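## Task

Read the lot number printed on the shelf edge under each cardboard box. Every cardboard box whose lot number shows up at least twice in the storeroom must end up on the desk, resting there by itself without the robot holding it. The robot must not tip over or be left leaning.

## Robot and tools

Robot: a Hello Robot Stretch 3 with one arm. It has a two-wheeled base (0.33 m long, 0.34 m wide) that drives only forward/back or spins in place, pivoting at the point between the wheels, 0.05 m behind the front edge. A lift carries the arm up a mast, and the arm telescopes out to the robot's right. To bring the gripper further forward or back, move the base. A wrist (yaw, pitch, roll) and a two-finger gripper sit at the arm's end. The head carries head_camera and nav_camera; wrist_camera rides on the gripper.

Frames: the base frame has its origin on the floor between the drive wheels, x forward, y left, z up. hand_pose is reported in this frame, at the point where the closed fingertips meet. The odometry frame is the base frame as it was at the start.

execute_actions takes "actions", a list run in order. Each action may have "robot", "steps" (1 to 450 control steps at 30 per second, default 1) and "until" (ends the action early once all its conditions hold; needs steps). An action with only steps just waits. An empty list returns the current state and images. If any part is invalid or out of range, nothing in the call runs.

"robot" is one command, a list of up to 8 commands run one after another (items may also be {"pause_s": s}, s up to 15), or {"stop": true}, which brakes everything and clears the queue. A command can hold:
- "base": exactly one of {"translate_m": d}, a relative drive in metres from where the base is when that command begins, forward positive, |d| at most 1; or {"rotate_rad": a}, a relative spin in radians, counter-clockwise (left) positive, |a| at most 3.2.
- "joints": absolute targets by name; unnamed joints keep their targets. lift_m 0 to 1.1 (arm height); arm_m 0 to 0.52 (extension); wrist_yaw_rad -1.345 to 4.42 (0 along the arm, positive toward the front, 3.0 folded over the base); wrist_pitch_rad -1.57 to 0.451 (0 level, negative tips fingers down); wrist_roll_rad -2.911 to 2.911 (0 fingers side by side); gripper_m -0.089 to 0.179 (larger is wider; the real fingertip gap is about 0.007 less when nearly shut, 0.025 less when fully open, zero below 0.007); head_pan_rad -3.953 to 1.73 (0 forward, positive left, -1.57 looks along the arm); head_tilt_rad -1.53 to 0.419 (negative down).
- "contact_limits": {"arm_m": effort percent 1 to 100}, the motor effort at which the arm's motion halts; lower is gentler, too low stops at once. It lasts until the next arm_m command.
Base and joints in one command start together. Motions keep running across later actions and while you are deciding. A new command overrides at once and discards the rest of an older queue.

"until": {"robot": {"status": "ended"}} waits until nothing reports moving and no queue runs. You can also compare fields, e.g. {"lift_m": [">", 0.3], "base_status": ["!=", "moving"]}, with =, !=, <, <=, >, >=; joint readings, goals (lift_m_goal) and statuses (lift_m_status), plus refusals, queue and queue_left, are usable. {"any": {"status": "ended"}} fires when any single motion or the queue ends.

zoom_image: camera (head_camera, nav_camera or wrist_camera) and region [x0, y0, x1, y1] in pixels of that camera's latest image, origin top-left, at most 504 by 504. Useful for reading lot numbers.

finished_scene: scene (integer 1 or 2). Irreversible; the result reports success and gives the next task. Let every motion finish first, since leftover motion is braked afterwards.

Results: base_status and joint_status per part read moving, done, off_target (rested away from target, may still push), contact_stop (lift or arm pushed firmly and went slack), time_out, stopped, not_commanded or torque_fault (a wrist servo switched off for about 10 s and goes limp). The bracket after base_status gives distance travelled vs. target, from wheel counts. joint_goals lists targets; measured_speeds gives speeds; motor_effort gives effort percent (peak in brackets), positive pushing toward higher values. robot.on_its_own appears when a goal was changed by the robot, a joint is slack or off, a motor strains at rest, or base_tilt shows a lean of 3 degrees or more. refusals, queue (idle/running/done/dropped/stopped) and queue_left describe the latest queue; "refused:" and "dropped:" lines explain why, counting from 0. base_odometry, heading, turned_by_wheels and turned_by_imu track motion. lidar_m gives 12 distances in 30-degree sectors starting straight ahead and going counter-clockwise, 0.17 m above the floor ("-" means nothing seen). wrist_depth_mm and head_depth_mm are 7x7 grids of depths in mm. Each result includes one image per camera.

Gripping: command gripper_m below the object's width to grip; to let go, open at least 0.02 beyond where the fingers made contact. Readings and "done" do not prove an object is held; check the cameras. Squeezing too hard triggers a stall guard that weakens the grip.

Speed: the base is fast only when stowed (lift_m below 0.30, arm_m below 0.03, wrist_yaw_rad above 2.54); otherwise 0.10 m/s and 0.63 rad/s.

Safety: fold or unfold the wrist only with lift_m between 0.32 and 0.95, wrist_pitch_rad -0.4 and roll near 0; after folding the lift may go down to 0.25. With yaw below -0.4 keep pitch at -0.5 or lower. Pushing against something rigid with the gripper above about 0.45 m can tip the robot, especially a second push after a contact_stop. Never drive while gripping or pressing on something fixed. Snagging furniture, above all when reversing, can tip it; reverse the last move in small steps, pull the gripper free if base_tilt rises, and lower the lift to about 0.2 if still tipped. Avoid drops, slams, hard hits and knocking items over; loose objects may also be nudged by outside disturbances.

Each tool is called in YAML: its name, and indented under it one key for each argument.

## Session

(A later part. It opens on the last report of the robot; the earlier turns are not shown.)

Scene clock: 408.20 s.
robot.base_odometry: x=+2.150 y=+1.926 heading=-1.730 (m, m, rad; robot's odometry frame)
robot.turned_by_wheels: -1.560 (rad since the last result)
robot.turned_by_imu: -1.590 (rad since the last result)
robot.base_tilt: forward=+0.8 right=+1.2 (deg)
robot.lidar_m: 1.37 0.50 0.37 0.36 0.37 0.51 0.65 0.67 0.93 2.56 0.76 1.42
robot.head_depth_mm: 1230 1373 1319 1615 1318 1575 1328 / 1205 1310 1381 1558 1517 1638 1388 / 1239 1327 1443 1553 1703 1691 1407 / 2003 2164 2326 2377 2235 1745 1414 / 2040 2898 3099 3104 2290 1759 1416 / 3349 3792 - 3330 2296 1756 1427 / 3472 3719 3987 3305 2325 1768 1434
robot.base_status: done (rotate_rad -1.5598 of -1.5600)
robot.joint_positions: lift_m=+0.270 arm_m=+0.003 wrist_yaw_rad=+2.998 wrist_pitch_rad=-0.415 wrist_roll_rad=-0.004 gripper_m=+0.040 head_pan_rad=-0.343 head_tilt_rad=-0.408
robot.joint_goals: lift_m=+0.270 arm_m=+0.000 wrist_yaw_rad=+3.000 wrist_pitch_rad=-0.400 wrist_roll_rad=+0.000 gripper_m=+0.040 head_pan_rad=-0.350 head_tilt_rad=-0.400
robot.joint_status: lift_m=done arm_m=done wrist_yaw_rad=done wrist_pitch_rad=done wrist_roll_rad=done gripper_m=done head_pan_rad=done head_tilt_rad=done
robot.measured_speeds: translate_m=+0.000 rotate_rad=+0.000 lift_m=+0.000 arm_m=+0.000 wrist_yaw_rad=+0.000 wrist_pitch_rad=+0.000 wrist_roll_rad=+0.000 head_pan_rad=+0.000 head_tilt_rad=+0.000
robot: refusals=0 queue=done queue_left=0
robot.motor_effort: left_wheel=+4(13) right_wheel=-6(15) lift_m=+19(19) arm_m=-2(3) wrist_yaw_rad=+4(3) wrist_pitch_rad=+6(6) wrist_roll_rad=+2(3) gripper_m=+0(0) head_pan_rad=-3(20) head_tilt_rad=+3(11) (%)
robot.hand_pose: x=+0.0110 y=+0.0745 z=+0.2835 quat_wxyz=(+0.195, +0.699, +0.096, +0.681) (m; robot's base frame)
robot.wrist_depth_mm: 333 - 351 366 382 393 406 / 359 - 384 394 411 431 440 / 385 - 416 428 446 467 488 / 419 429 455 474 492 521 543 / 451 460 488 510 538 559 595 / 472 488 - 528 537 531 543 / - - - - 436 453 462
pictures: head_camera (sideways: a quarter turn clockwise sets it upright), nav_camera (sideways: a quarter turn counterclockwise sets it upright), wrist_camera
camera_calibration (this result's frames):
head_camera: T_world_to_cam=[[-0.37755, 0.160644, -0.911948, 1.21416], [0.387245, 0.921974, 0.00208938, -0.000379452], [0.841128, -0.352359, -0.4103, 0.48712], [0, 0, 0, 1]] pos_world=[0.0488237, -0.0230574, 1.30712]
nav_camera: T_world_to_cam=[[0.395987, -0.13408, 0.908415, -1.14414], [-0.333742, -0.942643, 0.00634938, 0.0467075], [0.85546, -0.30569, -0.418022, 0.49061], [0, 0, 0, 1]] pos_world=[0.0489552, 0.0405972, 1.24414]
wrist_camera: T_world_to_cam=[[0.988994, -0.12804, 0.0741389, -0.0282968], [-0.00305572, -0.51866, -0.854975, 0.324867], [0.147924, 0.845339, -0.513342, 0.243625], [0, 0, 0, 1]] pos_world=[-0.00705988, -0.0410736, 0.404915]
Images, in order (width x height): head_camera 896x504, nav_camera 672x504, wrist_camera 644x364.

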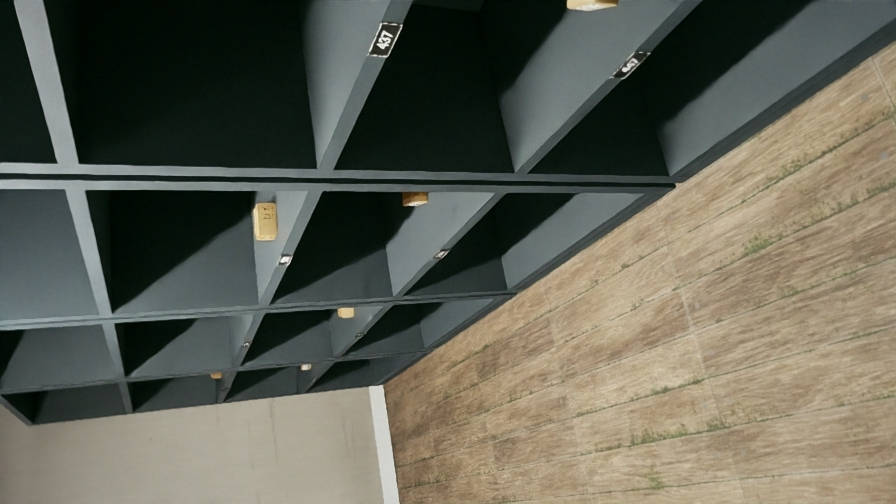

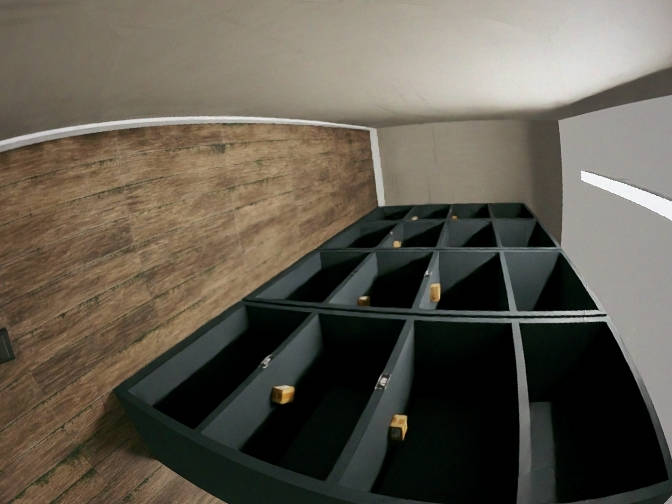

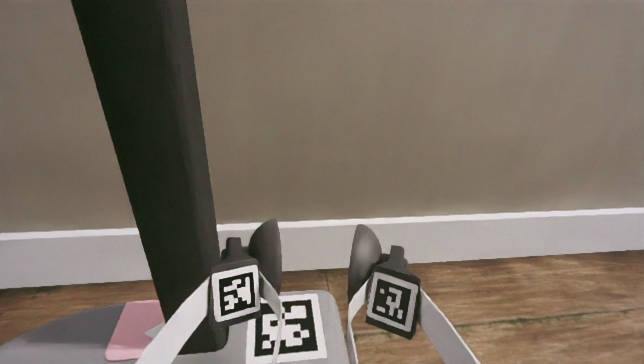

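zoom_image:
  camera: "head_camera"
  region: [590, 30, 680, 100]

zoom_image:
  camera: "head_camera"
  region: [350, 10, 430, 70]

execute_actions:
  actions:
    - {"robot":{"base":{"translate_m":1.0},"joints":{"head_tilt_rad":-0.55,"head_pan_rad":-0.75}},"steps":300,"until":{"robot":{"translate_m":[">",0.85]}}}
    - {"robot":{"base":{"translate_m":1.0}},"steps":300,"until":{"robot":{"translate_m":[">",0.25]}}}

zoom_image:
  camera: "head_camera"
  region: [250, 0, 750, 504]

execute_actions:
  actions:
    - {"steps":300,"until":{"robot":{"translate_m":[">",0.85]}}}
    - {"robot":{"base":{"translate_m":1.0}},"steps":300,"until":{"robot":{"translate_m":[">",0.32]}}}

zoom_image:
  camera: "head_camera"
  region: [250, 0, 750, 504]

execute_actions:
  actions:
    - {"robot":{"joints":{"head_pan_rad":-0.6,"head_tilt_rad":-0.5}},"steps":300,"until":{"robot":{"status":"ended"}}}

Region (590, 30, 680, 100) of head_camera's 896x504 image, scaled by 5.600, with more detail than that image has.

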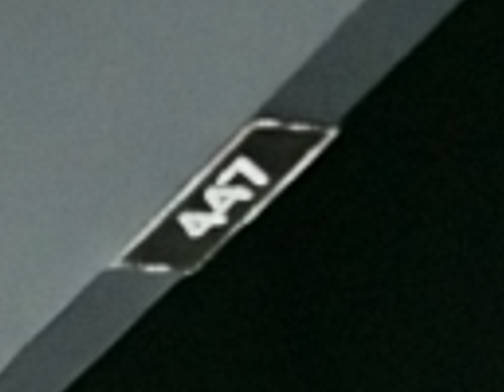

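Region (350, 10, 430, 70) of head_camera's 896x504 image, scaled by 6.300, with more detail than that image has; it fills the top 378 rows of this view, and the rest is white.

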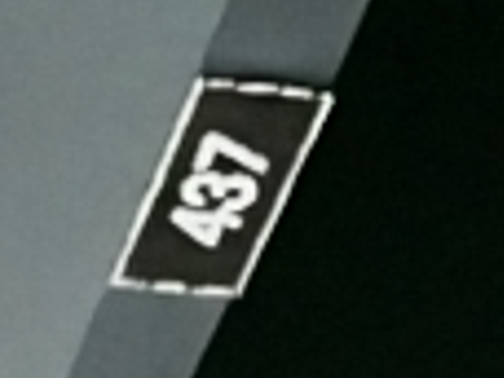

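Scene clock: 419.83 s.
robot.base_odometry: x=+1.974 y=+0.830 heading=-1.730 (m, m, rad; robot's odometry frame)
robot.turned_by_wheels: +0.000 (rad since the last result)
robot.turned_by_imu: -0.002 (rad since the last result)
robot.base_tilt: forward=+1.3 right=+1.8 (deg)
robot.lidar_m: 1.35 0.50 0.36 0.35 0.37 0.50 1.40 0.96 1.00 0.68 0.69 1.27
robot.head_depth_mm: 1050 1117 835 1320 1110 974 1123 / 1136 1210 895 1390 1117 1405 1240 / 1233 1308 944 1459 1197 1447 1284 / 1266 1340 1467 1471 1631 1491 1287 / 1158 1245 1359 1443 1656 1540 1294 / 1071 1163 1288 1478 1799 1553 1300 / 1125 1602 2079 2195 1938 1551 1301
robot.base_status: moving (translate_m +0.2540 of +1.0000)
robot.joint_positions: lift_m=+0.270 arm_m=+0.003 wrist_yaw_rad=+2.998 wrist_pitch_rad=-0.415 wrist_roll_rad=-0.004 gripper_m=+0.040 head_pan_rad=-0.743 head_tilt_rad=-0.544
robot.joint_goals: lift_m=+0.270 arm_m=+0.000 wrist_yaw_rad=+3.000 wrist_pitch_rad=-0.400 wrist_roll_rad=+0.000 gripper_m=+0.040 head_pan_rad=-0.750 head_tilt_rad=-0.550
robot.joint_status: lift_m=done arm_m=done wrist_yaw_rad=done wrist_pitch_rad=done wrist_roll_rad=done gripper_m=done head_pan_rad=done head_tilt_rad=done
robot.measured_speeds: translate_m=+0.293 rotate_rad=+0.000 lift_m=+0.000 arm_m=+0.000 wrist_yaw_rad=+0.000 wrist_pitch_rad=+0.000 wrist_roll_rad=+0.000 head_pan_rad=+0.000 head_tilt_rad=+0.000
robot: refusals=0 queue=running queue_left=0
robot.motor_effort: left_wheel=+6(15) right_wheel=-3(6) lift_m=+19(19) arm_m=-2(3) wrist_yaw_rad=+2(2) wrist_pitch_rad=+5(6) wrist_roll_rad=+3(3) gripper_m=+0(1) head_pan_rad=-4(29) head_tilt_rad=-4(20) (%)
robot.hand_pose: x=+0.0110 y=+0.0745 z=+0.2835 quat_wxyz=(+0.195, +0.699, +0.096, +0.681) (m; robot's base frame)
robot.wrist_depth_mm: 328 - 351 363 374 391 405 / 353 - 379 396 406 427 443 / 382 - 410 423 448 460 476 / 411 430 450 468 490 514 539 / 444 458 478 501 523 554 586 / 470 487 - 527 533 531 544 / - - - - 431 456 463
pictures: head_camera (sideways: a quarter turn clockwise sets it upright), nav_camera (sideways: a quarter turn counterclockwise sets it upright), wrist_camera
camera_calibration (this result's frames):
head_camera: T_world_to_cam=[[-0.373283, 0.375717, -0.848231, 1.13103], [0.715337, 0.698759, -0.00529095, 0.00722726], [0.590721, -0.608747, -0.5296, 0.643879], [0, 0, 0, 1]] pos_world=[0.0366712, -0.0380376, 1.30041]
nav_camera: T_world_to_cam=[[0.400195, -0.358045, 0.843592, -1.05962], [-0.673642, -0.739035, 0.00590366, 0.0493623], [0.62133, -0.570641, -0.536952, 0.646788], [0, 0, 0, 1]] pos_world=[0.0554383, 0.0261727, 1.24089]
wrist_camera: T_world_to_cam=[[0.988998, -0.128012, 0.0741382, -0.0282922], [-0.00304892, -0.518701, -0.85495, 0.32485], [0.147899, 0.845318, -0.513385, 0.243639], [0, 0, 0, 1]] pos_world=[-0.00706255, -0.0410734, 0.404909]
Images, in order (width x height): head_camera 896x504, nav_camera 672x504, wrist_camera 644x364.

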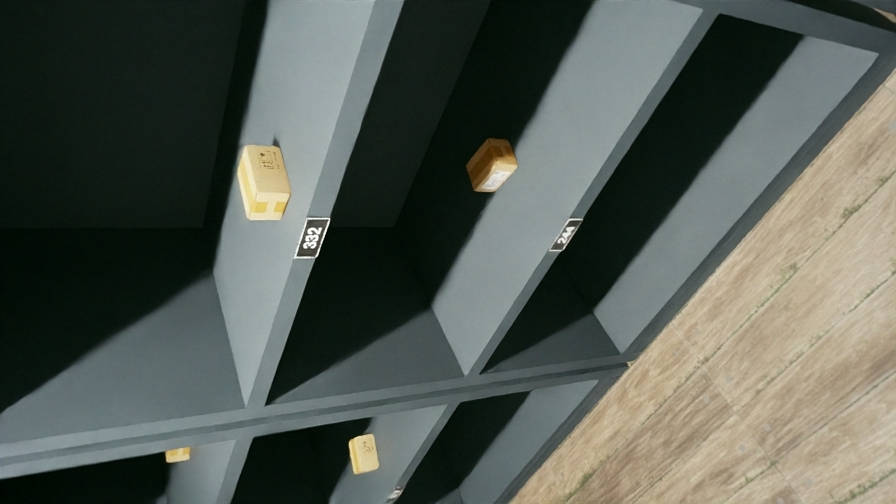

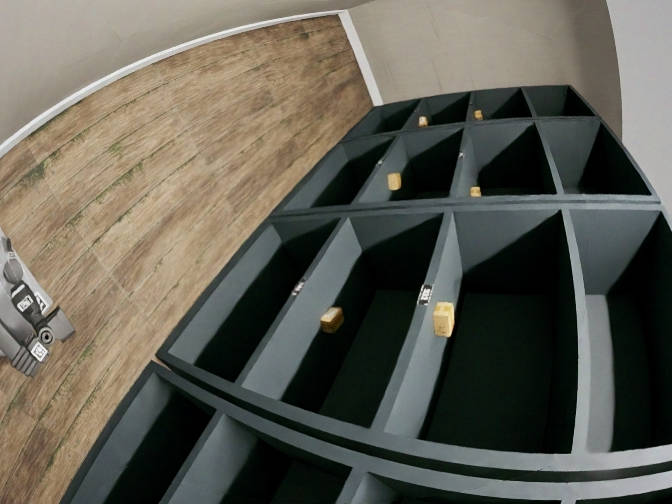

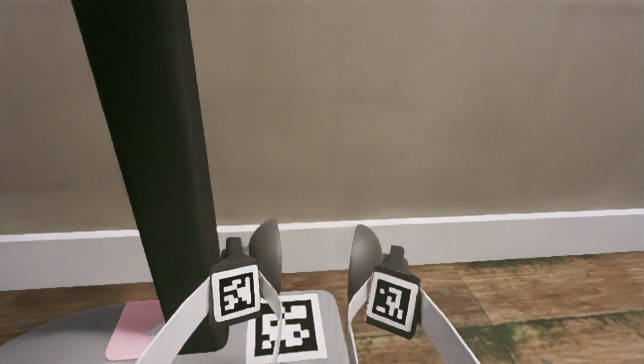

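Region (250, 0, 750, 504) of head_camera's 896x504 image, scaled by 1.000; it fills the left 500 columns of this view, and the rest is white.

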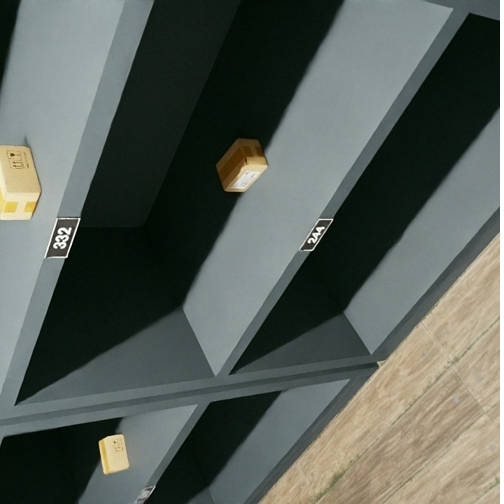

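Scene clock: 423.00 s.
robot.base_odometry: x=+1.827 y=-0.087 heading=-1.730 (m, m, rad; robot's odometry frame)
robot.turned_by_wheels: +0.000 (rad since the last result)
robot.turned_by_imu: -0.001 (rad since the last result)
robot.base_tilt: forward=+1.3 right=+2.0 (deg)
robot.lidar_m: 1.35 0.49 0.36 0.35 0.36 0.50 1.39 0.96 0.98 0.68 0.69 1.27
robot.head_depth_mm: 1051 1119 837 1318 1111 976 1109 / 1140 1199 898 1398 1109 1406 1235 / 1239 1309 972 1458 1198 1442 1285 / 1274 1350 1473 1469 1631 1490 1294 / 1172 1260 1369 1454 1673 1542 1295 / 1084 1166 1291 1472 1791 1538 1301 / 1127 1442 2097 2189 1924 1553 1307
robot.base_status: moving (translate_m +0.3223 of +1.0000)
robot.joint_positions: lift_m=+0.270 arm_m=+0.003 wrist_yaw_rad=+2.998 wrist_pitch_rad=-0.415 wrist_roll_rad=-0.004 gripper_m=+0.040 head_pan_rad=-0.743 head_tilt_rad=-0.544
robot.joint_goals: lift_m=+0.270 arm_m=+0.000 wrist_yaw_rad=+3.000 wrist_pitch_rad=-0.400 wrist_roll_rad=+0.000 gripper_m=+0.040 head_pan_rad=-0.750 head_tilt_rad=-0.550
robot.joint_status: lift_m=done arm_m=done wrist_yaw_rad=done wrist_pitch_rad=done wrist_roll_rad=done gripper_m=done head_pan_rad=done head_tilt_rad=done
robot.measured_speeds: translate_m=+0.293 rotate_rad=+0.000 lift_m=+0.000 arm_m=+0.000 wrist_yaw_rad=+0.000 wrist_pitch_rad=+0.000 wrist_roll_rad=+0.000 head_pan_rad=+0.000 head_tilt_rad=+0.000
robot: refusals=0 queue=running queue_left=0
robot.motor_effort: left_wheel=+8(6) right_wheel=-3(3) lift_m=+19(19) arm_m=-3(2) wrist_yaw_rad=+3(2) wrist_pitch_rad=+6(6) wrist_roll_rad=+2(3) gripper_m=-1(1) head_pan_rad=-2(3) head_tilt_rad=-3(3) (%)
robot.hand_pose: x=+0.0110 y=+0.0745 z=+0.2835 quat_wxyz=(+0.195, +0.699, +0.096, +0.681) (m; robot's base frame)
robot.wrist_depth_mm: 327 - 349 362 373 388 401 / 351 - 377 390 410 421 435 / 376 - 409 420 443 460 478 / 410 419 446 463 489 512 539 / 444 457 480 503 524 548 580 / 466 477 - 528 533 536 549 / - - - - 432 462 460
pictures: head_camera (sideways: a quarter turn clockwise sets it upright), nav_camera (sideways: a quarter turn counterclockwise sets it upright), wrist_camera
camera_calibration (this result's frames):
head_camera: T_world_to_cam=[[-0.373283, 0.375717, -0.848231, 1.13103], [0.715338, 0.698759, -0.00529096, 0.00722728], [0.590721, -0.608747, -0.5296, 0.643879], [0, 0, 0, 1]] pos_world=[0.0366712, -0.0380377, 1.30041]
nav_camera: T_world_to_cam=[[0.400195, -0.358046, 0.843592, -1.05962], [-0.673642, -0.739034, 0.00590366, 0.0493623], [0.62133, -0.570641, -0.536953, 0.646789], [0, 0, 0, 1]] pos_world=[0.0554383, 0.0261727, 1.24089]
wrist_camera: T_world_to_cam=[[0.988998, -0.128012, 0.0741381, -0.0282922], [-0.00304894, -0.518701, -0.85495, 0.32485], [0.147899, 0.845318, -0.513384, 0.243638], [0, 0, 0, 1]] pos_world=[-0.00706255, -0.0410734, 0.404909]
Images, in order (width x height): head_camera 896x504, nav_camera 672x504, wrist_camera 644x364.

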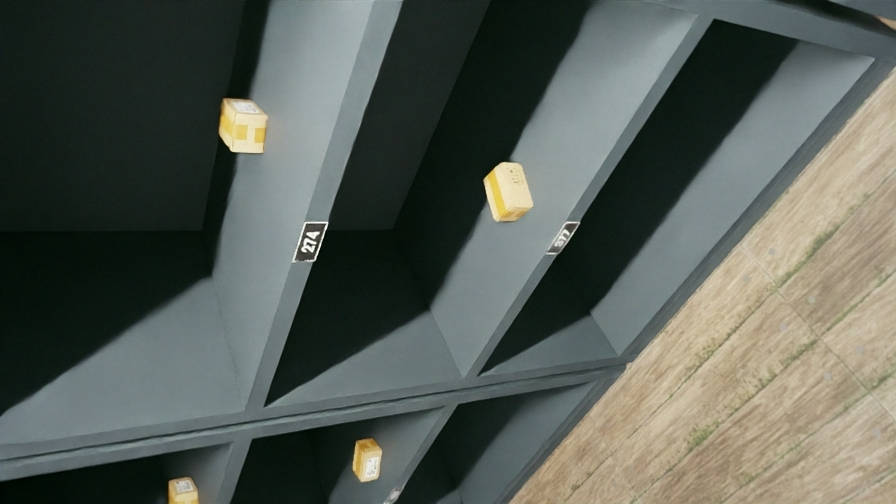

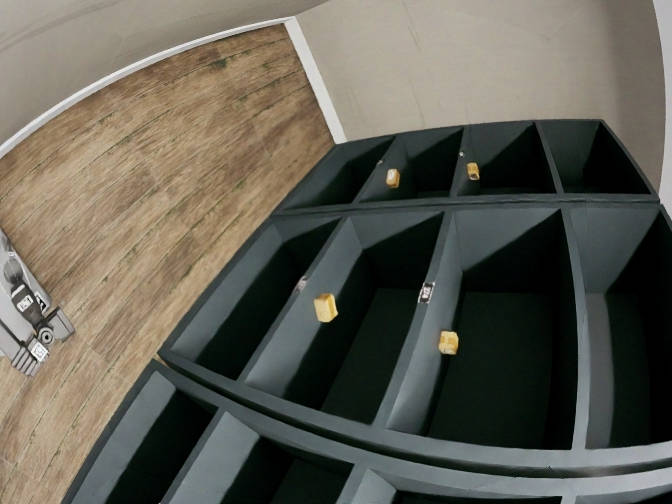

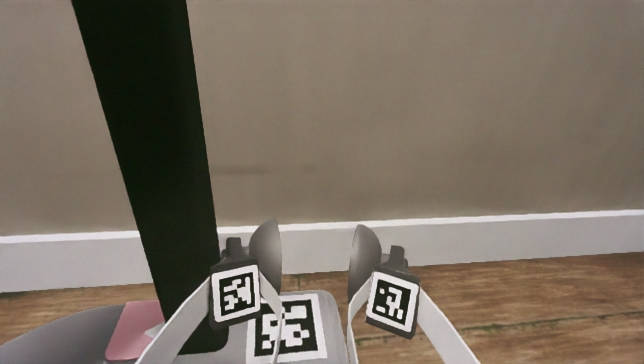

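Region (250, 0, 750, 504) of head_camera's 896x504 image, scaled by 1.000; it fills the left 500 columns of this view, and the rest is white.

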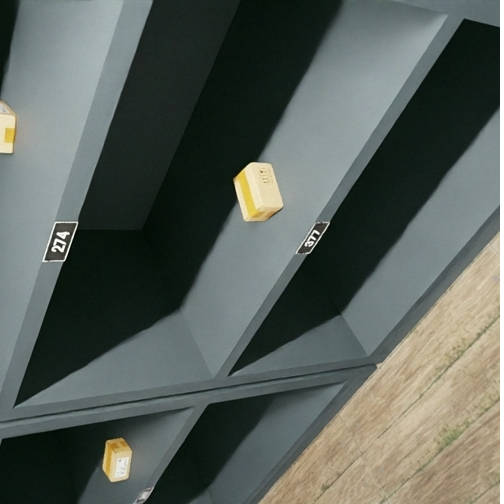

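Scene clock: 426.47 s.
robot.base_odometry: x=+1.720 y=-0.756 heading=-1.730 (m, m, rad; robot's odometry frame)
robot.turned_by_wheels: +0.000 (rad since the last result)
robot.turned_by_imu: -0.001 (rad since the last result)
robot.base_tilt: forward=+0.9 right=+1.2 (deg)
robot.lidar_m: 1.35 0.49 0.36 0.35 0.36 0.49 1.38 1.52 0.79 1.12 0.78 1.45
robot.head_depth_mm: 1161 1206 785 838 911 1024 1174 / 1275 1357 1010 1517 1159 1403 1250 / 1420 1483 1123 1558 1305 1492 1321 / 1415 1503 1660 1565 1804 1542 1319 / 1329 1417 1552 1652 1835 1591 1324 / 1264 1371 1497 1635 1779 1601 1329 / 1218 1303 1402 1525 1652 1608 1337
robot.base_status: done (translate_m +1.0000 of +1.0000)
robot.joint_positions: lift_m=+0.270 arm_m=+0.003 wrist_yaw_rad=+2.998 wrist_pitch_rad=-0.415 wrist_roll_rad=-0.004 gripper_m=+0.040 head_pan_rad=-0.607 head_tilt_rad=-0.507
robot.joint_goals: lift_m=+0.270 arm_m=+0.000 wrist_yaw_rad=+3.000 wrist_pitch_rad=-0.400 wrist_roll_rad=+0.000 gripper_m=+0.040 head_pan_rad=-0.600 head_tilt_rad=-0.500
robot.joint_status: lift_m=done arm_m=done wrist_yaw_rad=done wrist_pitch_rad=done wrist_roll_rad=done gripper_m=done head_pan_rad=done head_tilt_rad=done
robot.measured_speeds: translate_m=+0.000 rotate_rad=+0.000 lift_m=+0.000 arm_m=+0.000 wrist_yaw_rad=+0.000 wrist_pitch_rad=+0.000 wrist_roll_rad=+0.000 head_pan_rad=+0.000 head_tilt_rad=+0.000
robot: refusals=0 queue=done queue_left=0
robot.motor_effort: left_wheel=+5(7) right_wheel=-6(10) lift_m=+18(19) arm_m=-3(3) wrist_yaw_rad=+2(2) wrist_pitch_rad=+6(6) wrist_roll_rad=+3(2) gripper_m=-1(1) head_pan_rad=+4(18) head_tilt_rad=+3(9) (%)
robot.hand_pose: x=+0.0110 y=+0.0745 z=+0.2835 quat_wxyz=(+0.195, +0.699, +0.096, +0.681) (m; robot's base frame)
robot.wrist_depth_mm: 326 - 349 357 375 383 400 / 349 - 377 389 402 421 440 / 378 - 404 427 442 461 482 / 408 421 449 465 480 507 542 / 442 456 474 497 524 548 583 / 468 476 - 525 535 534 551 / - - - - 433 452 462
pictures: head_camera (sideways: a quarter turn clockwise sets it upright), nav_camera (sideways: a quarter turn counterclockwise sets it upright), wrist_camera
camera_calibration (this result's frames):
head_camera: T_world_to_cam=[[-0.394599, 0.30364, -0.867234, 1.15594], [0.614353, 0.789024, -0.00327911, 0.00522428], [0.683273, -0.534082, -0.497891, 0.602058], [0, 0, 0, 1]] pos_world=[0.0415534, -0.0335637, 1.30225]
nav_camera: T_world_to_cam=[[0.419009, -0.282585, 0.862889, -1.0849], [-0.567643, -0.823253, 0.00603653, 0.0485424], [0.70867, -0.492342, -0.505358, 0.605148], [0, 0, 0, 1]] pos_world=[0.0532868, 0.0313268, 1.24167]
wrist_camera: T_world_to_cam=[[0.988998, -0.128012, 0.0741382, -0.0282922], [-0.00304889, -0.518701, -0.85495, 0.32485], [0.147899, 0.845318, -0.513384, 0.243638], [0, 0, 0, 1]] pos_world=[-0.00706255, -0.0410734, 0.404909]
Images, in order (width x height): head_camera 896x504, nav_camera 672x504, wrist_camera 644x364.

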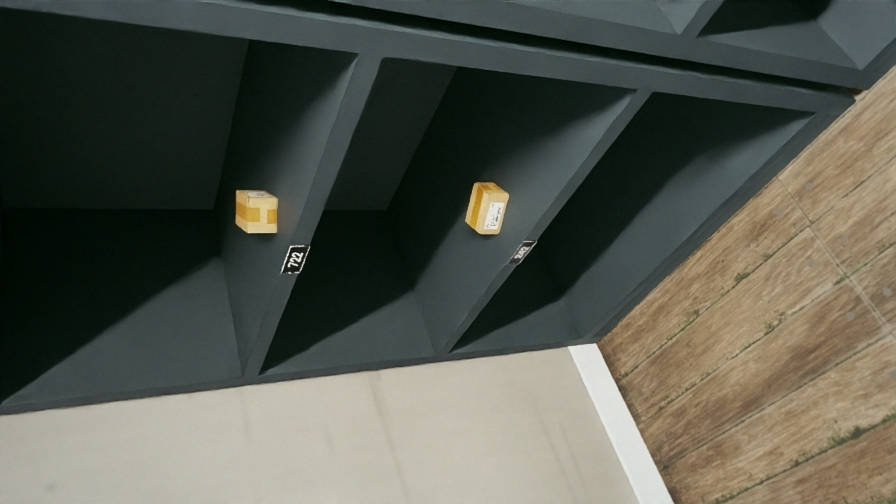

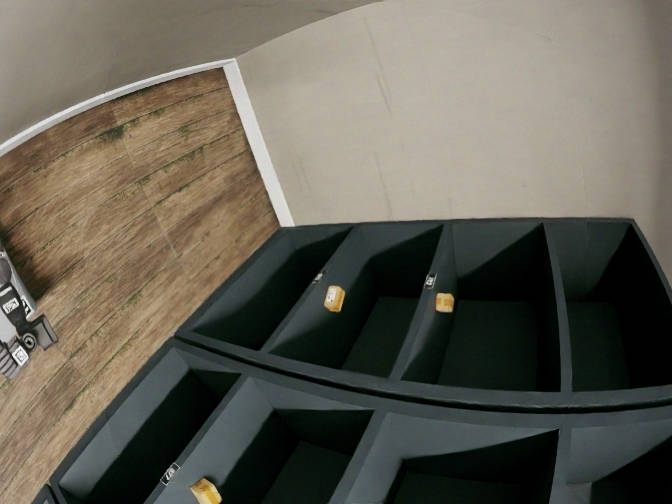

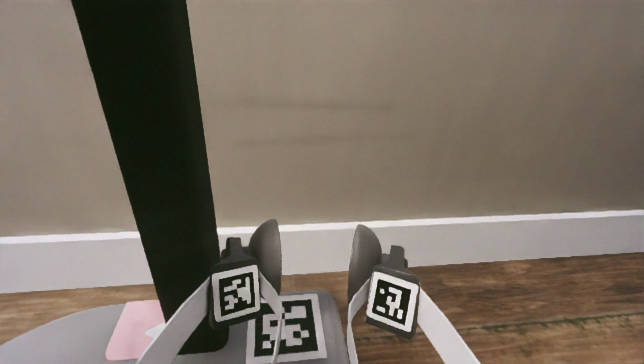

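zoom_image:
  camera: "head_camera"
  region: [490, 225, 560, 280]

zoom_image:
  camera: "head_camera"
  region: [265, 230, 335, 285]

Region (490, 225, 560, 280) of head_camera's 896x504 image, scaled by 7.200, with more detail than that image has; it fills the top 396 rows of this view, and the rest is white.

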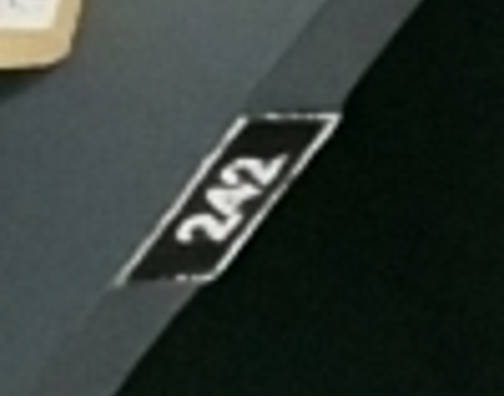

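Region (265, 230, 335, 285) of head_camera's 896x504 image, scaled by 7.200, with more detail than that image has; it fills the top 396 rows of this view, and the rest is white.

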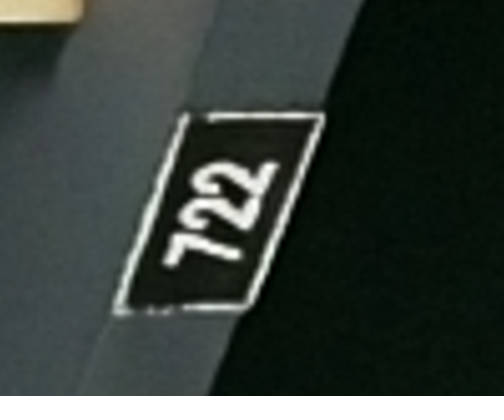

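execute_actions:
  actions:
    - {"robot":{"base":{"translate_m":-0.93},"joints":{"head_pan_rad":-1.57,"head_tilt_rad":-0.75}},"steps":300,"until":{"robot":{"translate_m":["<",-0.8]}}}
    - {"robot":{"joints":{"lift_m":0.58}},"steps":100,"until":{"robot":{"lift_m":[">",0.33]}}}
    - {"robot":{"joints":{"wrist_yaw_rad":0.0}},"steps":150,"until":{"robot":{"wrist_yaw_rad":["<",1.0]}}}
    - {"robot":{"joints":{"wrist_pitch_rad":-0.2,"gripper_m":0.179,"arm_m":0.15}},"steps":150,"until":{"robot":{"status":"ended"}}}

Scene clock: 442.00 s.
robot.base_odometry: x=+1.867 y=+0.163 heading=-1.730 (m, m, rad; robot's odometry frame)
robot.turned_by_wheels: +0.000 (rad since the last result)
robot.turned_by_imu: -0.001 (rad since the last result)
robot.base_tilt: forward=+0.9 right=+1.3 (deg)
robot.lidar_m: 1.35 0.50 0.36 0.35 0.36 0.50 1.39 1.53 0.80 1.12 0.78 1.50
robot.head_depth_mm: 952 738 1226 1105 1262 1295 1188 / 948 740 1256 1110 1421 1324 - / 946 740 1255 1112 1414 - 1151 / 944 686 1256 1077 1445 1297 1175 / 943 746 1250 1115 1415 1305 1176 / 940 747 1239 1119 1385 1296 1181 / 937 751 1213 1124 1120 1291 1179
robot.base_status: done (translate_m -0.9300 of -0.9300)
robot.joint_positions: lift_m=+0.580 arm_m=+0.150 wrist_yaw_rad=+0.003 wrist_pitch_rad=-0.225 wrist_roll_rad=-0.004 gripper_m=+0.179 head_pan_rad=-1.563 head_tilt_rad=-0.741
robot.joint_goals: lift_m=+0.580 arm_m=+0.150 wrist_yaw_rad=+0.000 wrist_pitch_rad=-0.200 wrist_roll_rad=+0.000 gripper_m=+0.179 head_pan_rad=-1.570 head_tilt_rad=-0.750
robot.joint_status: lift_m=done arm_m=done wrist_yaw_rad=done wrist_pitch_rad=done wrist_roll_rad=done gripper_m=done head_pan_rad=done head_tilt_rad=done
robot.measured_speeds: translate_m=+0.000 rotate_rad=+0.000 lift_m=+0.000 arm_m=+0.000 wrist_yaw_rad=+0.000 wrist_pitch_rad=+0.000 wrist_roll_rad=+0.000 head_pan_rad=+0.000 head_tilt_rad=+0.000
robot: refusals=0 queue=done queue_left=0
robot.motor_effort: left_wheel=+4(7) right_wheel=-5(16) lift_m=+25(29) arm_m=+1(2) wrist_yaw_rad=-1(4) wrist_pitch_rad=+9(13) wrist_roll_rad=+2(3) gripper_m=+0(84) head_pan_rad=-3(48) head_tilt_rad=-6(25) (%)
robot.hand_pose: x=-0.0209 y=-0.5391 z=+0.6378 quat_wxyz=(+0.705, +0.081, -0.701, -0.079) (m; robot's base frame)
robot.wrist_depth_mm: 523 657 661 656 655 663 510 / 523 674 693 693 684 688 503 / 528 706 724 728 724 711 506 / 482 518 536 490 598 610 499 / 371 380 387 401 415 432 435 / - 326 328 324 334 332 336 / 568 775 824 845 845 757 421
pictures: head_camera (sideways: a quarter turn clockwise sets it upright), nav_camera (sideways: a quarter turn counterclockwise sets it upright), wrist_camera
camera_calibration (this result's frames):
head_camera: T_world_to_cam=[[0.0189511, 0.685036, -0.728263, 0.972248], [0.998887, -0.0444394, -0.0158083, 0.0191873], [-0.0431928, -0.727152, -0.685116, 0.850055], [0, 0, 0, 1]] pos_world=[-0.00087487, -0.0470527, 1.29074]
nav_camera: T_world_to_cam=[[0.0123194, -0.691603, 0.722173, -0.898978], [-0.999909, -0.0125219, 0.00506543, 0.0524452], [0.00553971, -0.722169, -0.691694, 0.851844], [0, 0, 0, 1]] pos_world=[0.0587964, -0.00590391, 1.23817]
wrist_camera: T_world_to_cam=[[-0.997123, -0.00369294, 0.0757066, -0.0769935], [-0.0723755, 0.343076, -0.936515, 0.824548], [-0.0225147, -0.9393, -0.342357, -0.12579], [0, 0, 0, 1]] pos_world=[-0.019927, -0.401322, 0.734966]
Images, in order (width x height): head_camera 896x504, nav_camera 672x504, wrist_camera 644x364.

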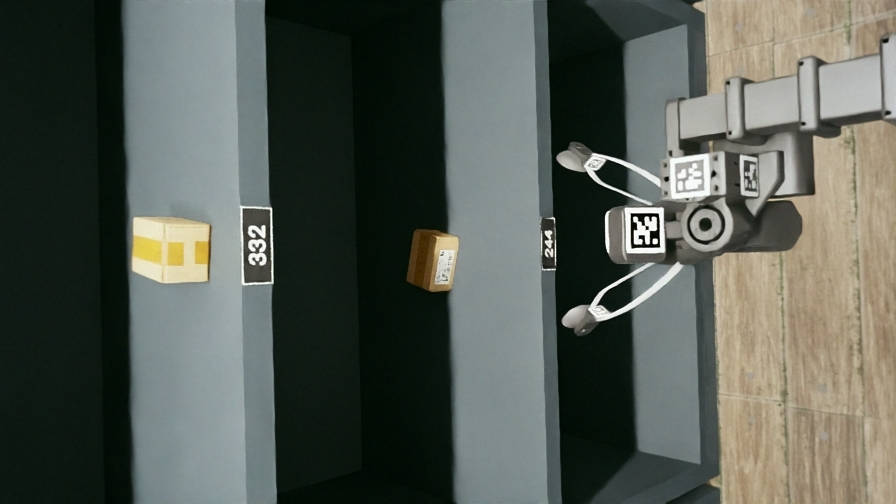

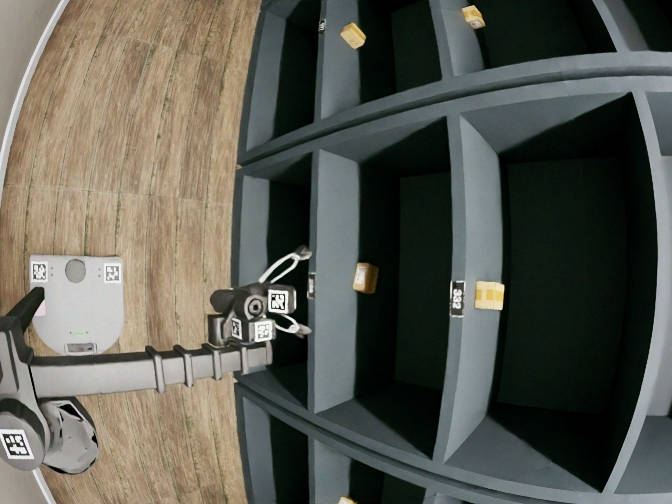

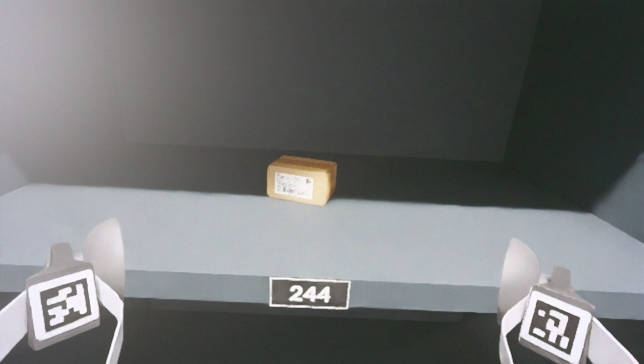

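zoom_image:
  camera: "head_camera"
  region: [390, 210, 490, 310]

zoom_image:
  camera: "wrist_camera"
  region: [250, 140, 350, 220]

Region (390, 210, 490, 310) of head_camera's 896x504 image, scaled by 5.040, with more detail than that image has.

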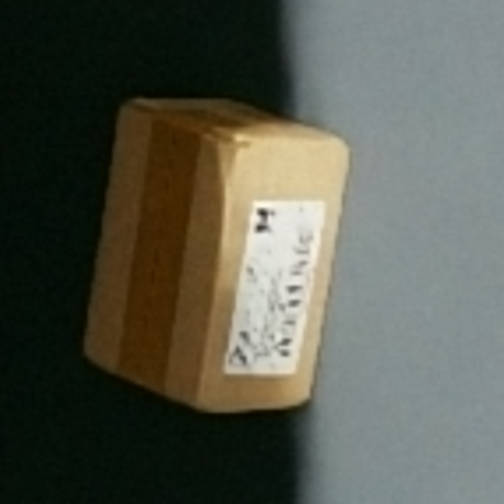

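Region (250, 140, 350, 220) of wrist_camera's 644x364 image, scaled by 5.040; it fills the top 403 rows of this view, and the rest is white.

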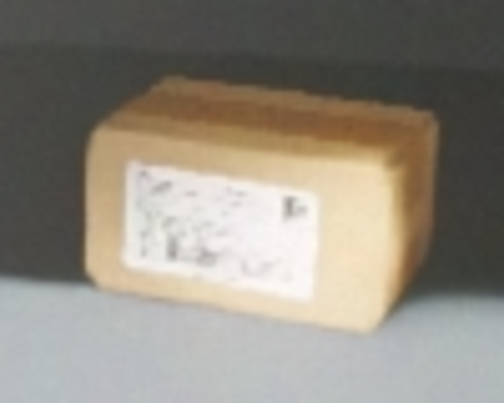

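execute_actions:
  actions:
    - {"robot":{"base":{"translate_m":0.07},"joints":{"arm_m":0.497,"lift_m":0.565,"wrist_yaw_rad":-0.22}},"steps":300,"until":{"robot":{"status":"ended"}}}

Scene clock: 463.90 s.
robot.base_odometry: x=+1.856 y=+0.093 heading=-1.730 (m, m, rad; robot's odometry frame)
robot.turned_by_wheels: +0.000 (rad since the last result)
robot.turned_by_imu: -0.001 (rad since the last result)
robot.base_tilt: forward=+0.9 right=+1.3 (deg)
robot.lidar_m: 1.35 0.49 0.36 0.35 0.36 0.50 1.39 1.58 0.84 1.12 0.74 1.43
robot.head_depth_mm: 948 735 1258 1107 1378 1312 1178 / 948 736 1254 1109 1412 1326 - / 945 683 1255 - 1419 1316 1175 / 942 741 1251 1111 1420 1312 1179 / 941 744 1244 1117 1421 1305 1178 / 936 747 1236 1119 1321 1297 1175 / 940 748 1078 1056 1047 1277 1182
robot.base_status: done (translate_m +0.0700 of +0.0700)
robot.joint_positions: lift_m=+0.565 arm_m=+0.497 wrist_yaw_rad=-0.218 wrist_pitch_rad=-0.225 wrist_roll_rad=-0.004 gripper_m=+0.179 head_pan_rad=-1.563 head_tilt_rad=-0.741
robot.joint_goals: lift_m=+0.565 arm_m=+0.497 wrist_yaw_rad=-0.220 wrist_pitch_rad=-0.200 wrist_roll_rad=+0.000 gripper_m=+0.179 head_pan_rad=-1.570 head_tilt_rad=-0.750
robot.joint_status: lift_m=done arm_m=done wrist_yaw_rad=done wrist_pitch_rad=done wrist_roll_rad=done gripper_m=done head_pan_rad=done head_tilt_rad=done
robot.measured_speeds: translate_m=+0.000 rotate_rad=+0.000 lift_m=+0.000 arm_m=+0.000 wrist_yaw_rad=+0.000 wrist_pitch_rad=+0.000 wrist_roll_rad=+0.000 head_pan_rad=+0.000 head_tilt_rad=+0.000
robot: refusals=0 queue=done queue_left=0
robot.motor_effort: left_wheel=+4(9) right_wheel=-6(7) lift_m=+19(27) arm_m=+2(4) wrist_yaw_rad=-1(0) wrist_pitch_rad=+9(10) wrist_roll_rad=+3(3) gripper_m=+0(0) head_pan_rad=-3(3) head_tilt_rad=-6(5) (%)
robot.hand_pose: x=-0.0743 y=-0.8803 z=+0.6233 quat_wxyz=(+0.692, +0.003, -0.705, -0.156) (m; robot's base frame)
robot.wrist_depth_mm: 300 315 331 351 371 399 415 / 315 329 349 369 392 419 435 / 329 348 368 391 417 447 456 / 345 364 388 412 442 471 451 / 341 349 355 370 381 394 404 / - 272 277 284 291 296 310 / 211 224 172 168 227 239 257
pictures: head_camera (sideways: a quarter turn clockwise sets it upright), nav_camera (sideways: a quarter turn counterclockwise sets it upright), wrist_camera
camera_calibration (this result's frames):
head_camera: T_world_to_cam=[[0.0189886, 0.685063, -0.728236, 0.972213], [0.998885, -0.0444937, -0.0158103, 0.0191899], [-0.043233, -0.727124, -0.685144, 0.850091], [0, 0, 0, 1]] pos_world=[-0.000877459, -0.0470519, 1.29074]
nav_camera: T_world_to_cam=[[0.0122816, -0.691631, 0.722146, -0.898943], [-0.999909, -0.0124671, 0.00506525, 0.0524455], [0.00549982, -0.722143, -0.691722, 0.85188], [0, 0, 0, 1]] pos_world=[0.058796, -0.00590438, 1.23817]
wrist_camera: T_world_to_cam=[[-0.973809, 0.214393, 0.075707, 0.0632651], [0.00429655, 0.350265, -0.936641, 0.936245], [-0.227327, -0.911784, -0.342012, -0.443698], [0, 0, 0, 1]] pos_world=[-0.0432788, -0.746054, 0.720386]
Images, in order (width x height): head_camera 896x504, nav_camera 672x504, wrist_camera 644x364.

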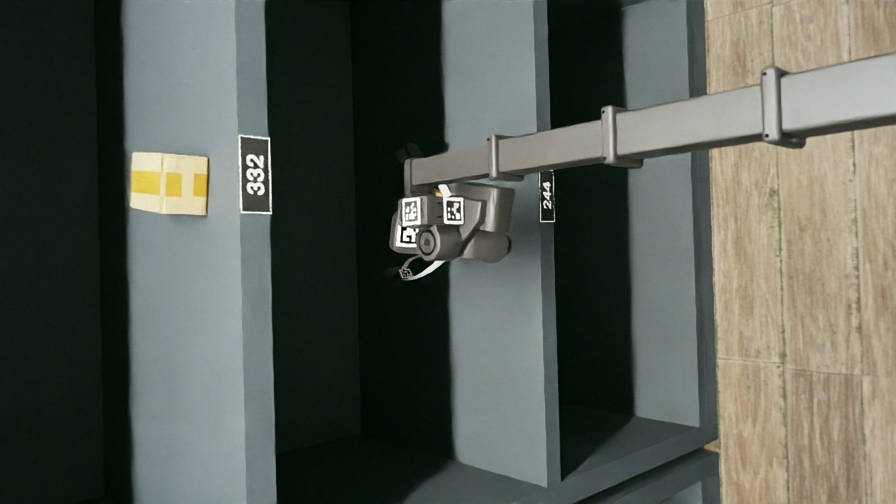

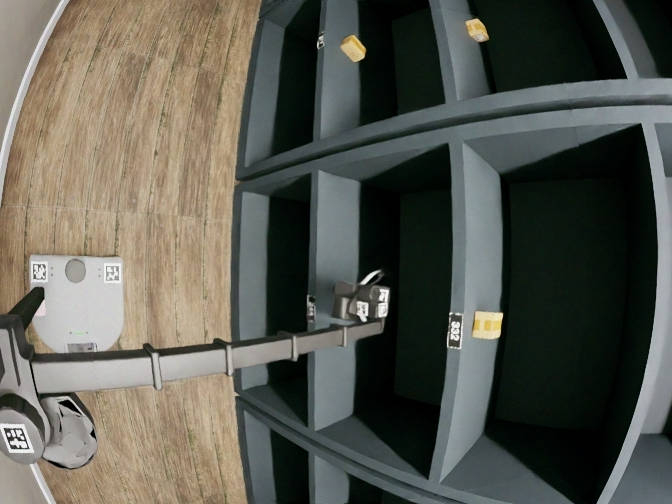

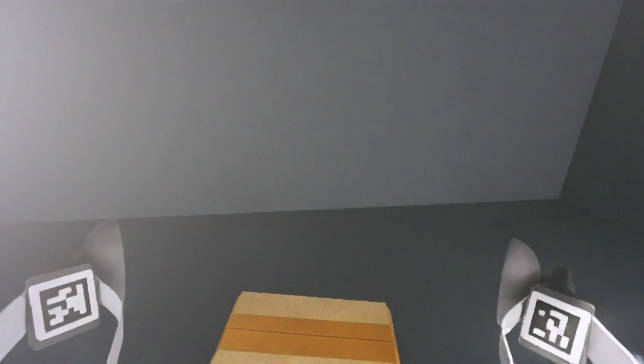

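execute_actions:
  actions:
    - {"robot":[{"joints":{"lift_m":0.507}},{"joints":{"gripper_m":0.048}}],"steps":300,"until":{"robot":{"status":"ended"}}}

Scene clock: 472.93 s.
robot.base_odometry: x=+1.856 y=+0.093 heading=-1.730 (m, m, rad; robot's odometry frame)
robot.turned_by_wheels: +0.000 (rad since the last result)
robot.turned_by_imu: -0.001 (rad since the last result)
robot.base_tilt: forward=+0.9 right=+1.3 (deg)
robot.lidar_m: 1.35 0.50 0.36 0.35 0.37 0.50 1.38 1.58 0.84 1.11 0.74 1.43
robot.head_depth_mm: 955 734 1253 1105 1377 1318 1168 / 948 737 1248 1110 1411 1320 - / 944 684 1253 1147 1447 1317 1172 / 944 743 1254 1112 1445 1308 1172 / 941 744 1246 1118 1417 1308 1178 / 937 749 1239 1116 1319 1296 1180 / 938 749 1077 1059 1043 1270 1182
robot.base_status: done (translate_m +0.0700 of +0.0700)
robot.joint_positions: lift_m=+0.507 arm_m=+0.497 wrist_yaw_rad=-0.218 wrist_pitch_rad=-0.225 wrist_roll_rad=-0.004 gripper_m=+0.049 head_pan_rad=-1.563 head_tilt_rad=-0.741
robot.joint_goals: lift_m=+0.507 arm_m=+0.497 wrist_yaw_rad=-0.220 wrist_pitch_rad=-0.200 wrist_roll_rad=+0.000 gripper_m=+0.048 head_pan_rad=-1.570 head_tilt_rad=-0.750
robot.joint_status: lift_m=done arm_m=done wrist_yaw_rad=done wrist_pitch_rad=done wrist_roll_rad=done gripper_m=done head_pan_rad=done head_tilt_rad=done
robot.measured_speeds: translate_m=+0.000 rotate_rad=+0.000 lift_m=+0.000 arm_m=+0.000 wrist_yaw_rad=+0.000 wrist_pitch_rad=+0.000 wrist_roll_rad=+0.000 head_pan_rad=+0.000 head_tilt_rad=+0.000
robot: refusals=0 queue=done queue_left=0
robot.motor_effort: left_wheel=+4(4) right_wheel=-6(6) lift_m=+19(18) arm_m=+2(2) wrist_yaw_rad=-2(1) wrist_pitch_rad=+9(9) wrist_roll_rad=+3(2) gripper_m=-24(92) head_pan_rad=-2(3) head_tilt_rad=-5(5) (%)
robot.hand_pose: x=-0.0743 y=-0.8803 z=+0.5653 quat_wxyz=(+0.692, +0.003, -0.705, -0.156) (m; robot's base frame)
robot.wrist_depth_mm: 303 315 332 350 375 397 416 / 315 330 348 369 393 423 436 / 330 348 370 392 418 446 450 / 315 327 342 354 372 391 407 / 229 237 145 149 203 267 277 / 182 191 128 126 123 205 208 / 154 147 138 133 132 163 167
pictures: head_camera (sideways: a quarter turn clockwise sets it upright), nav_camera (sideways: a quarter turn counterclockwise sets it upright), wrist_camera
camera_calibration (this result's frames):
head_camera: T_world_to_cam=[[0.0189886, 0.685063, -0.728236, 0.972213], [0.998885, -0.0444938, -0.0158103, 0.0191899], [-0.043233, -0.727124, -0.685144, 0.850091], [0, 0, 0, 1]] pos_world=[-0.000877465, -0.0470519, 1.29074]
nav_camera: T_world_to_cam=[[0.0122815, -0.691631, 0.722146, -0.898943], [-0.999909, -0.012467, 0.00506525, 0.0524455], [0.00549974, -0.722143, -0.691722, 0.85188], [0, 0, 0, 1]] pos_world=[0.058796, -0.00590438, 1.23817]
wrist_camera: T_world_to_cam=[[-0.973808, 0.214397, 0.0757051, 0.0676621], [0.00429894, 0.350261, -0.936642, 0.881921], [-0.22733, -0.911785, -0.342008, -0.463545], [0, 0, 0, 1]] pos_world=[-0.0432793, -0.746062, 0.662385]
Images, in order (width x height): head_camera 896x504, nav_camera 672x504, wrist_camera 644x364.

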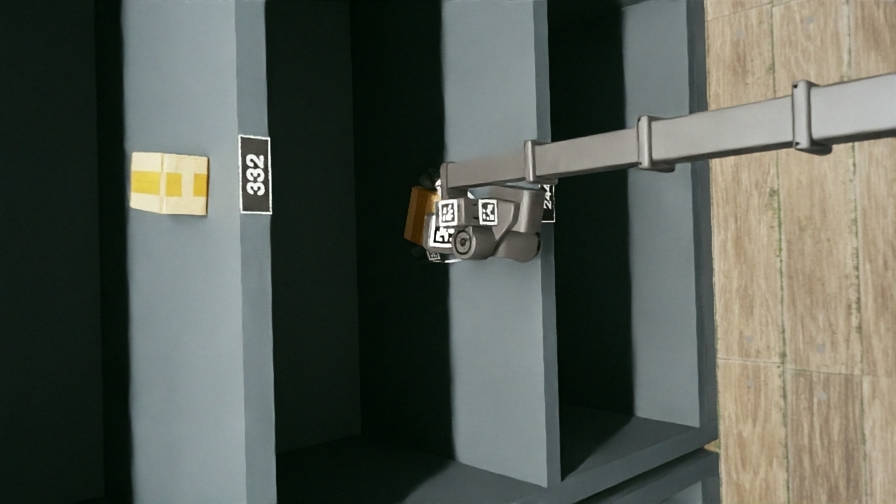

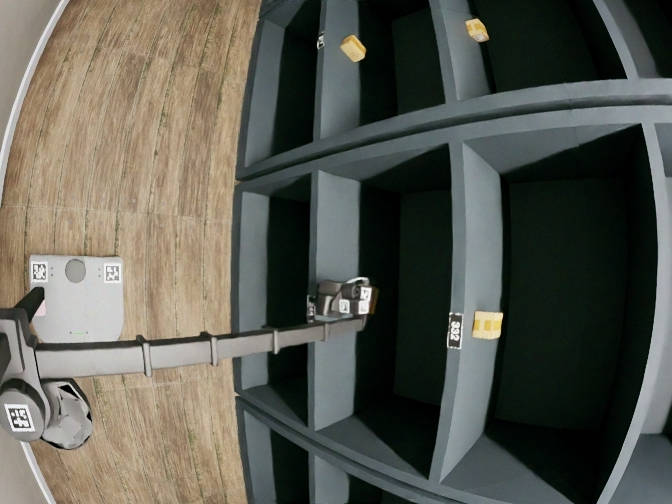

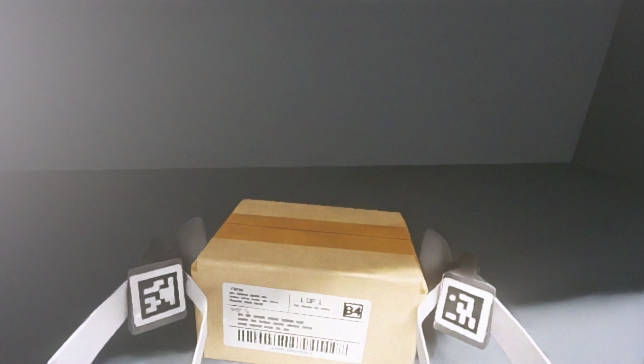

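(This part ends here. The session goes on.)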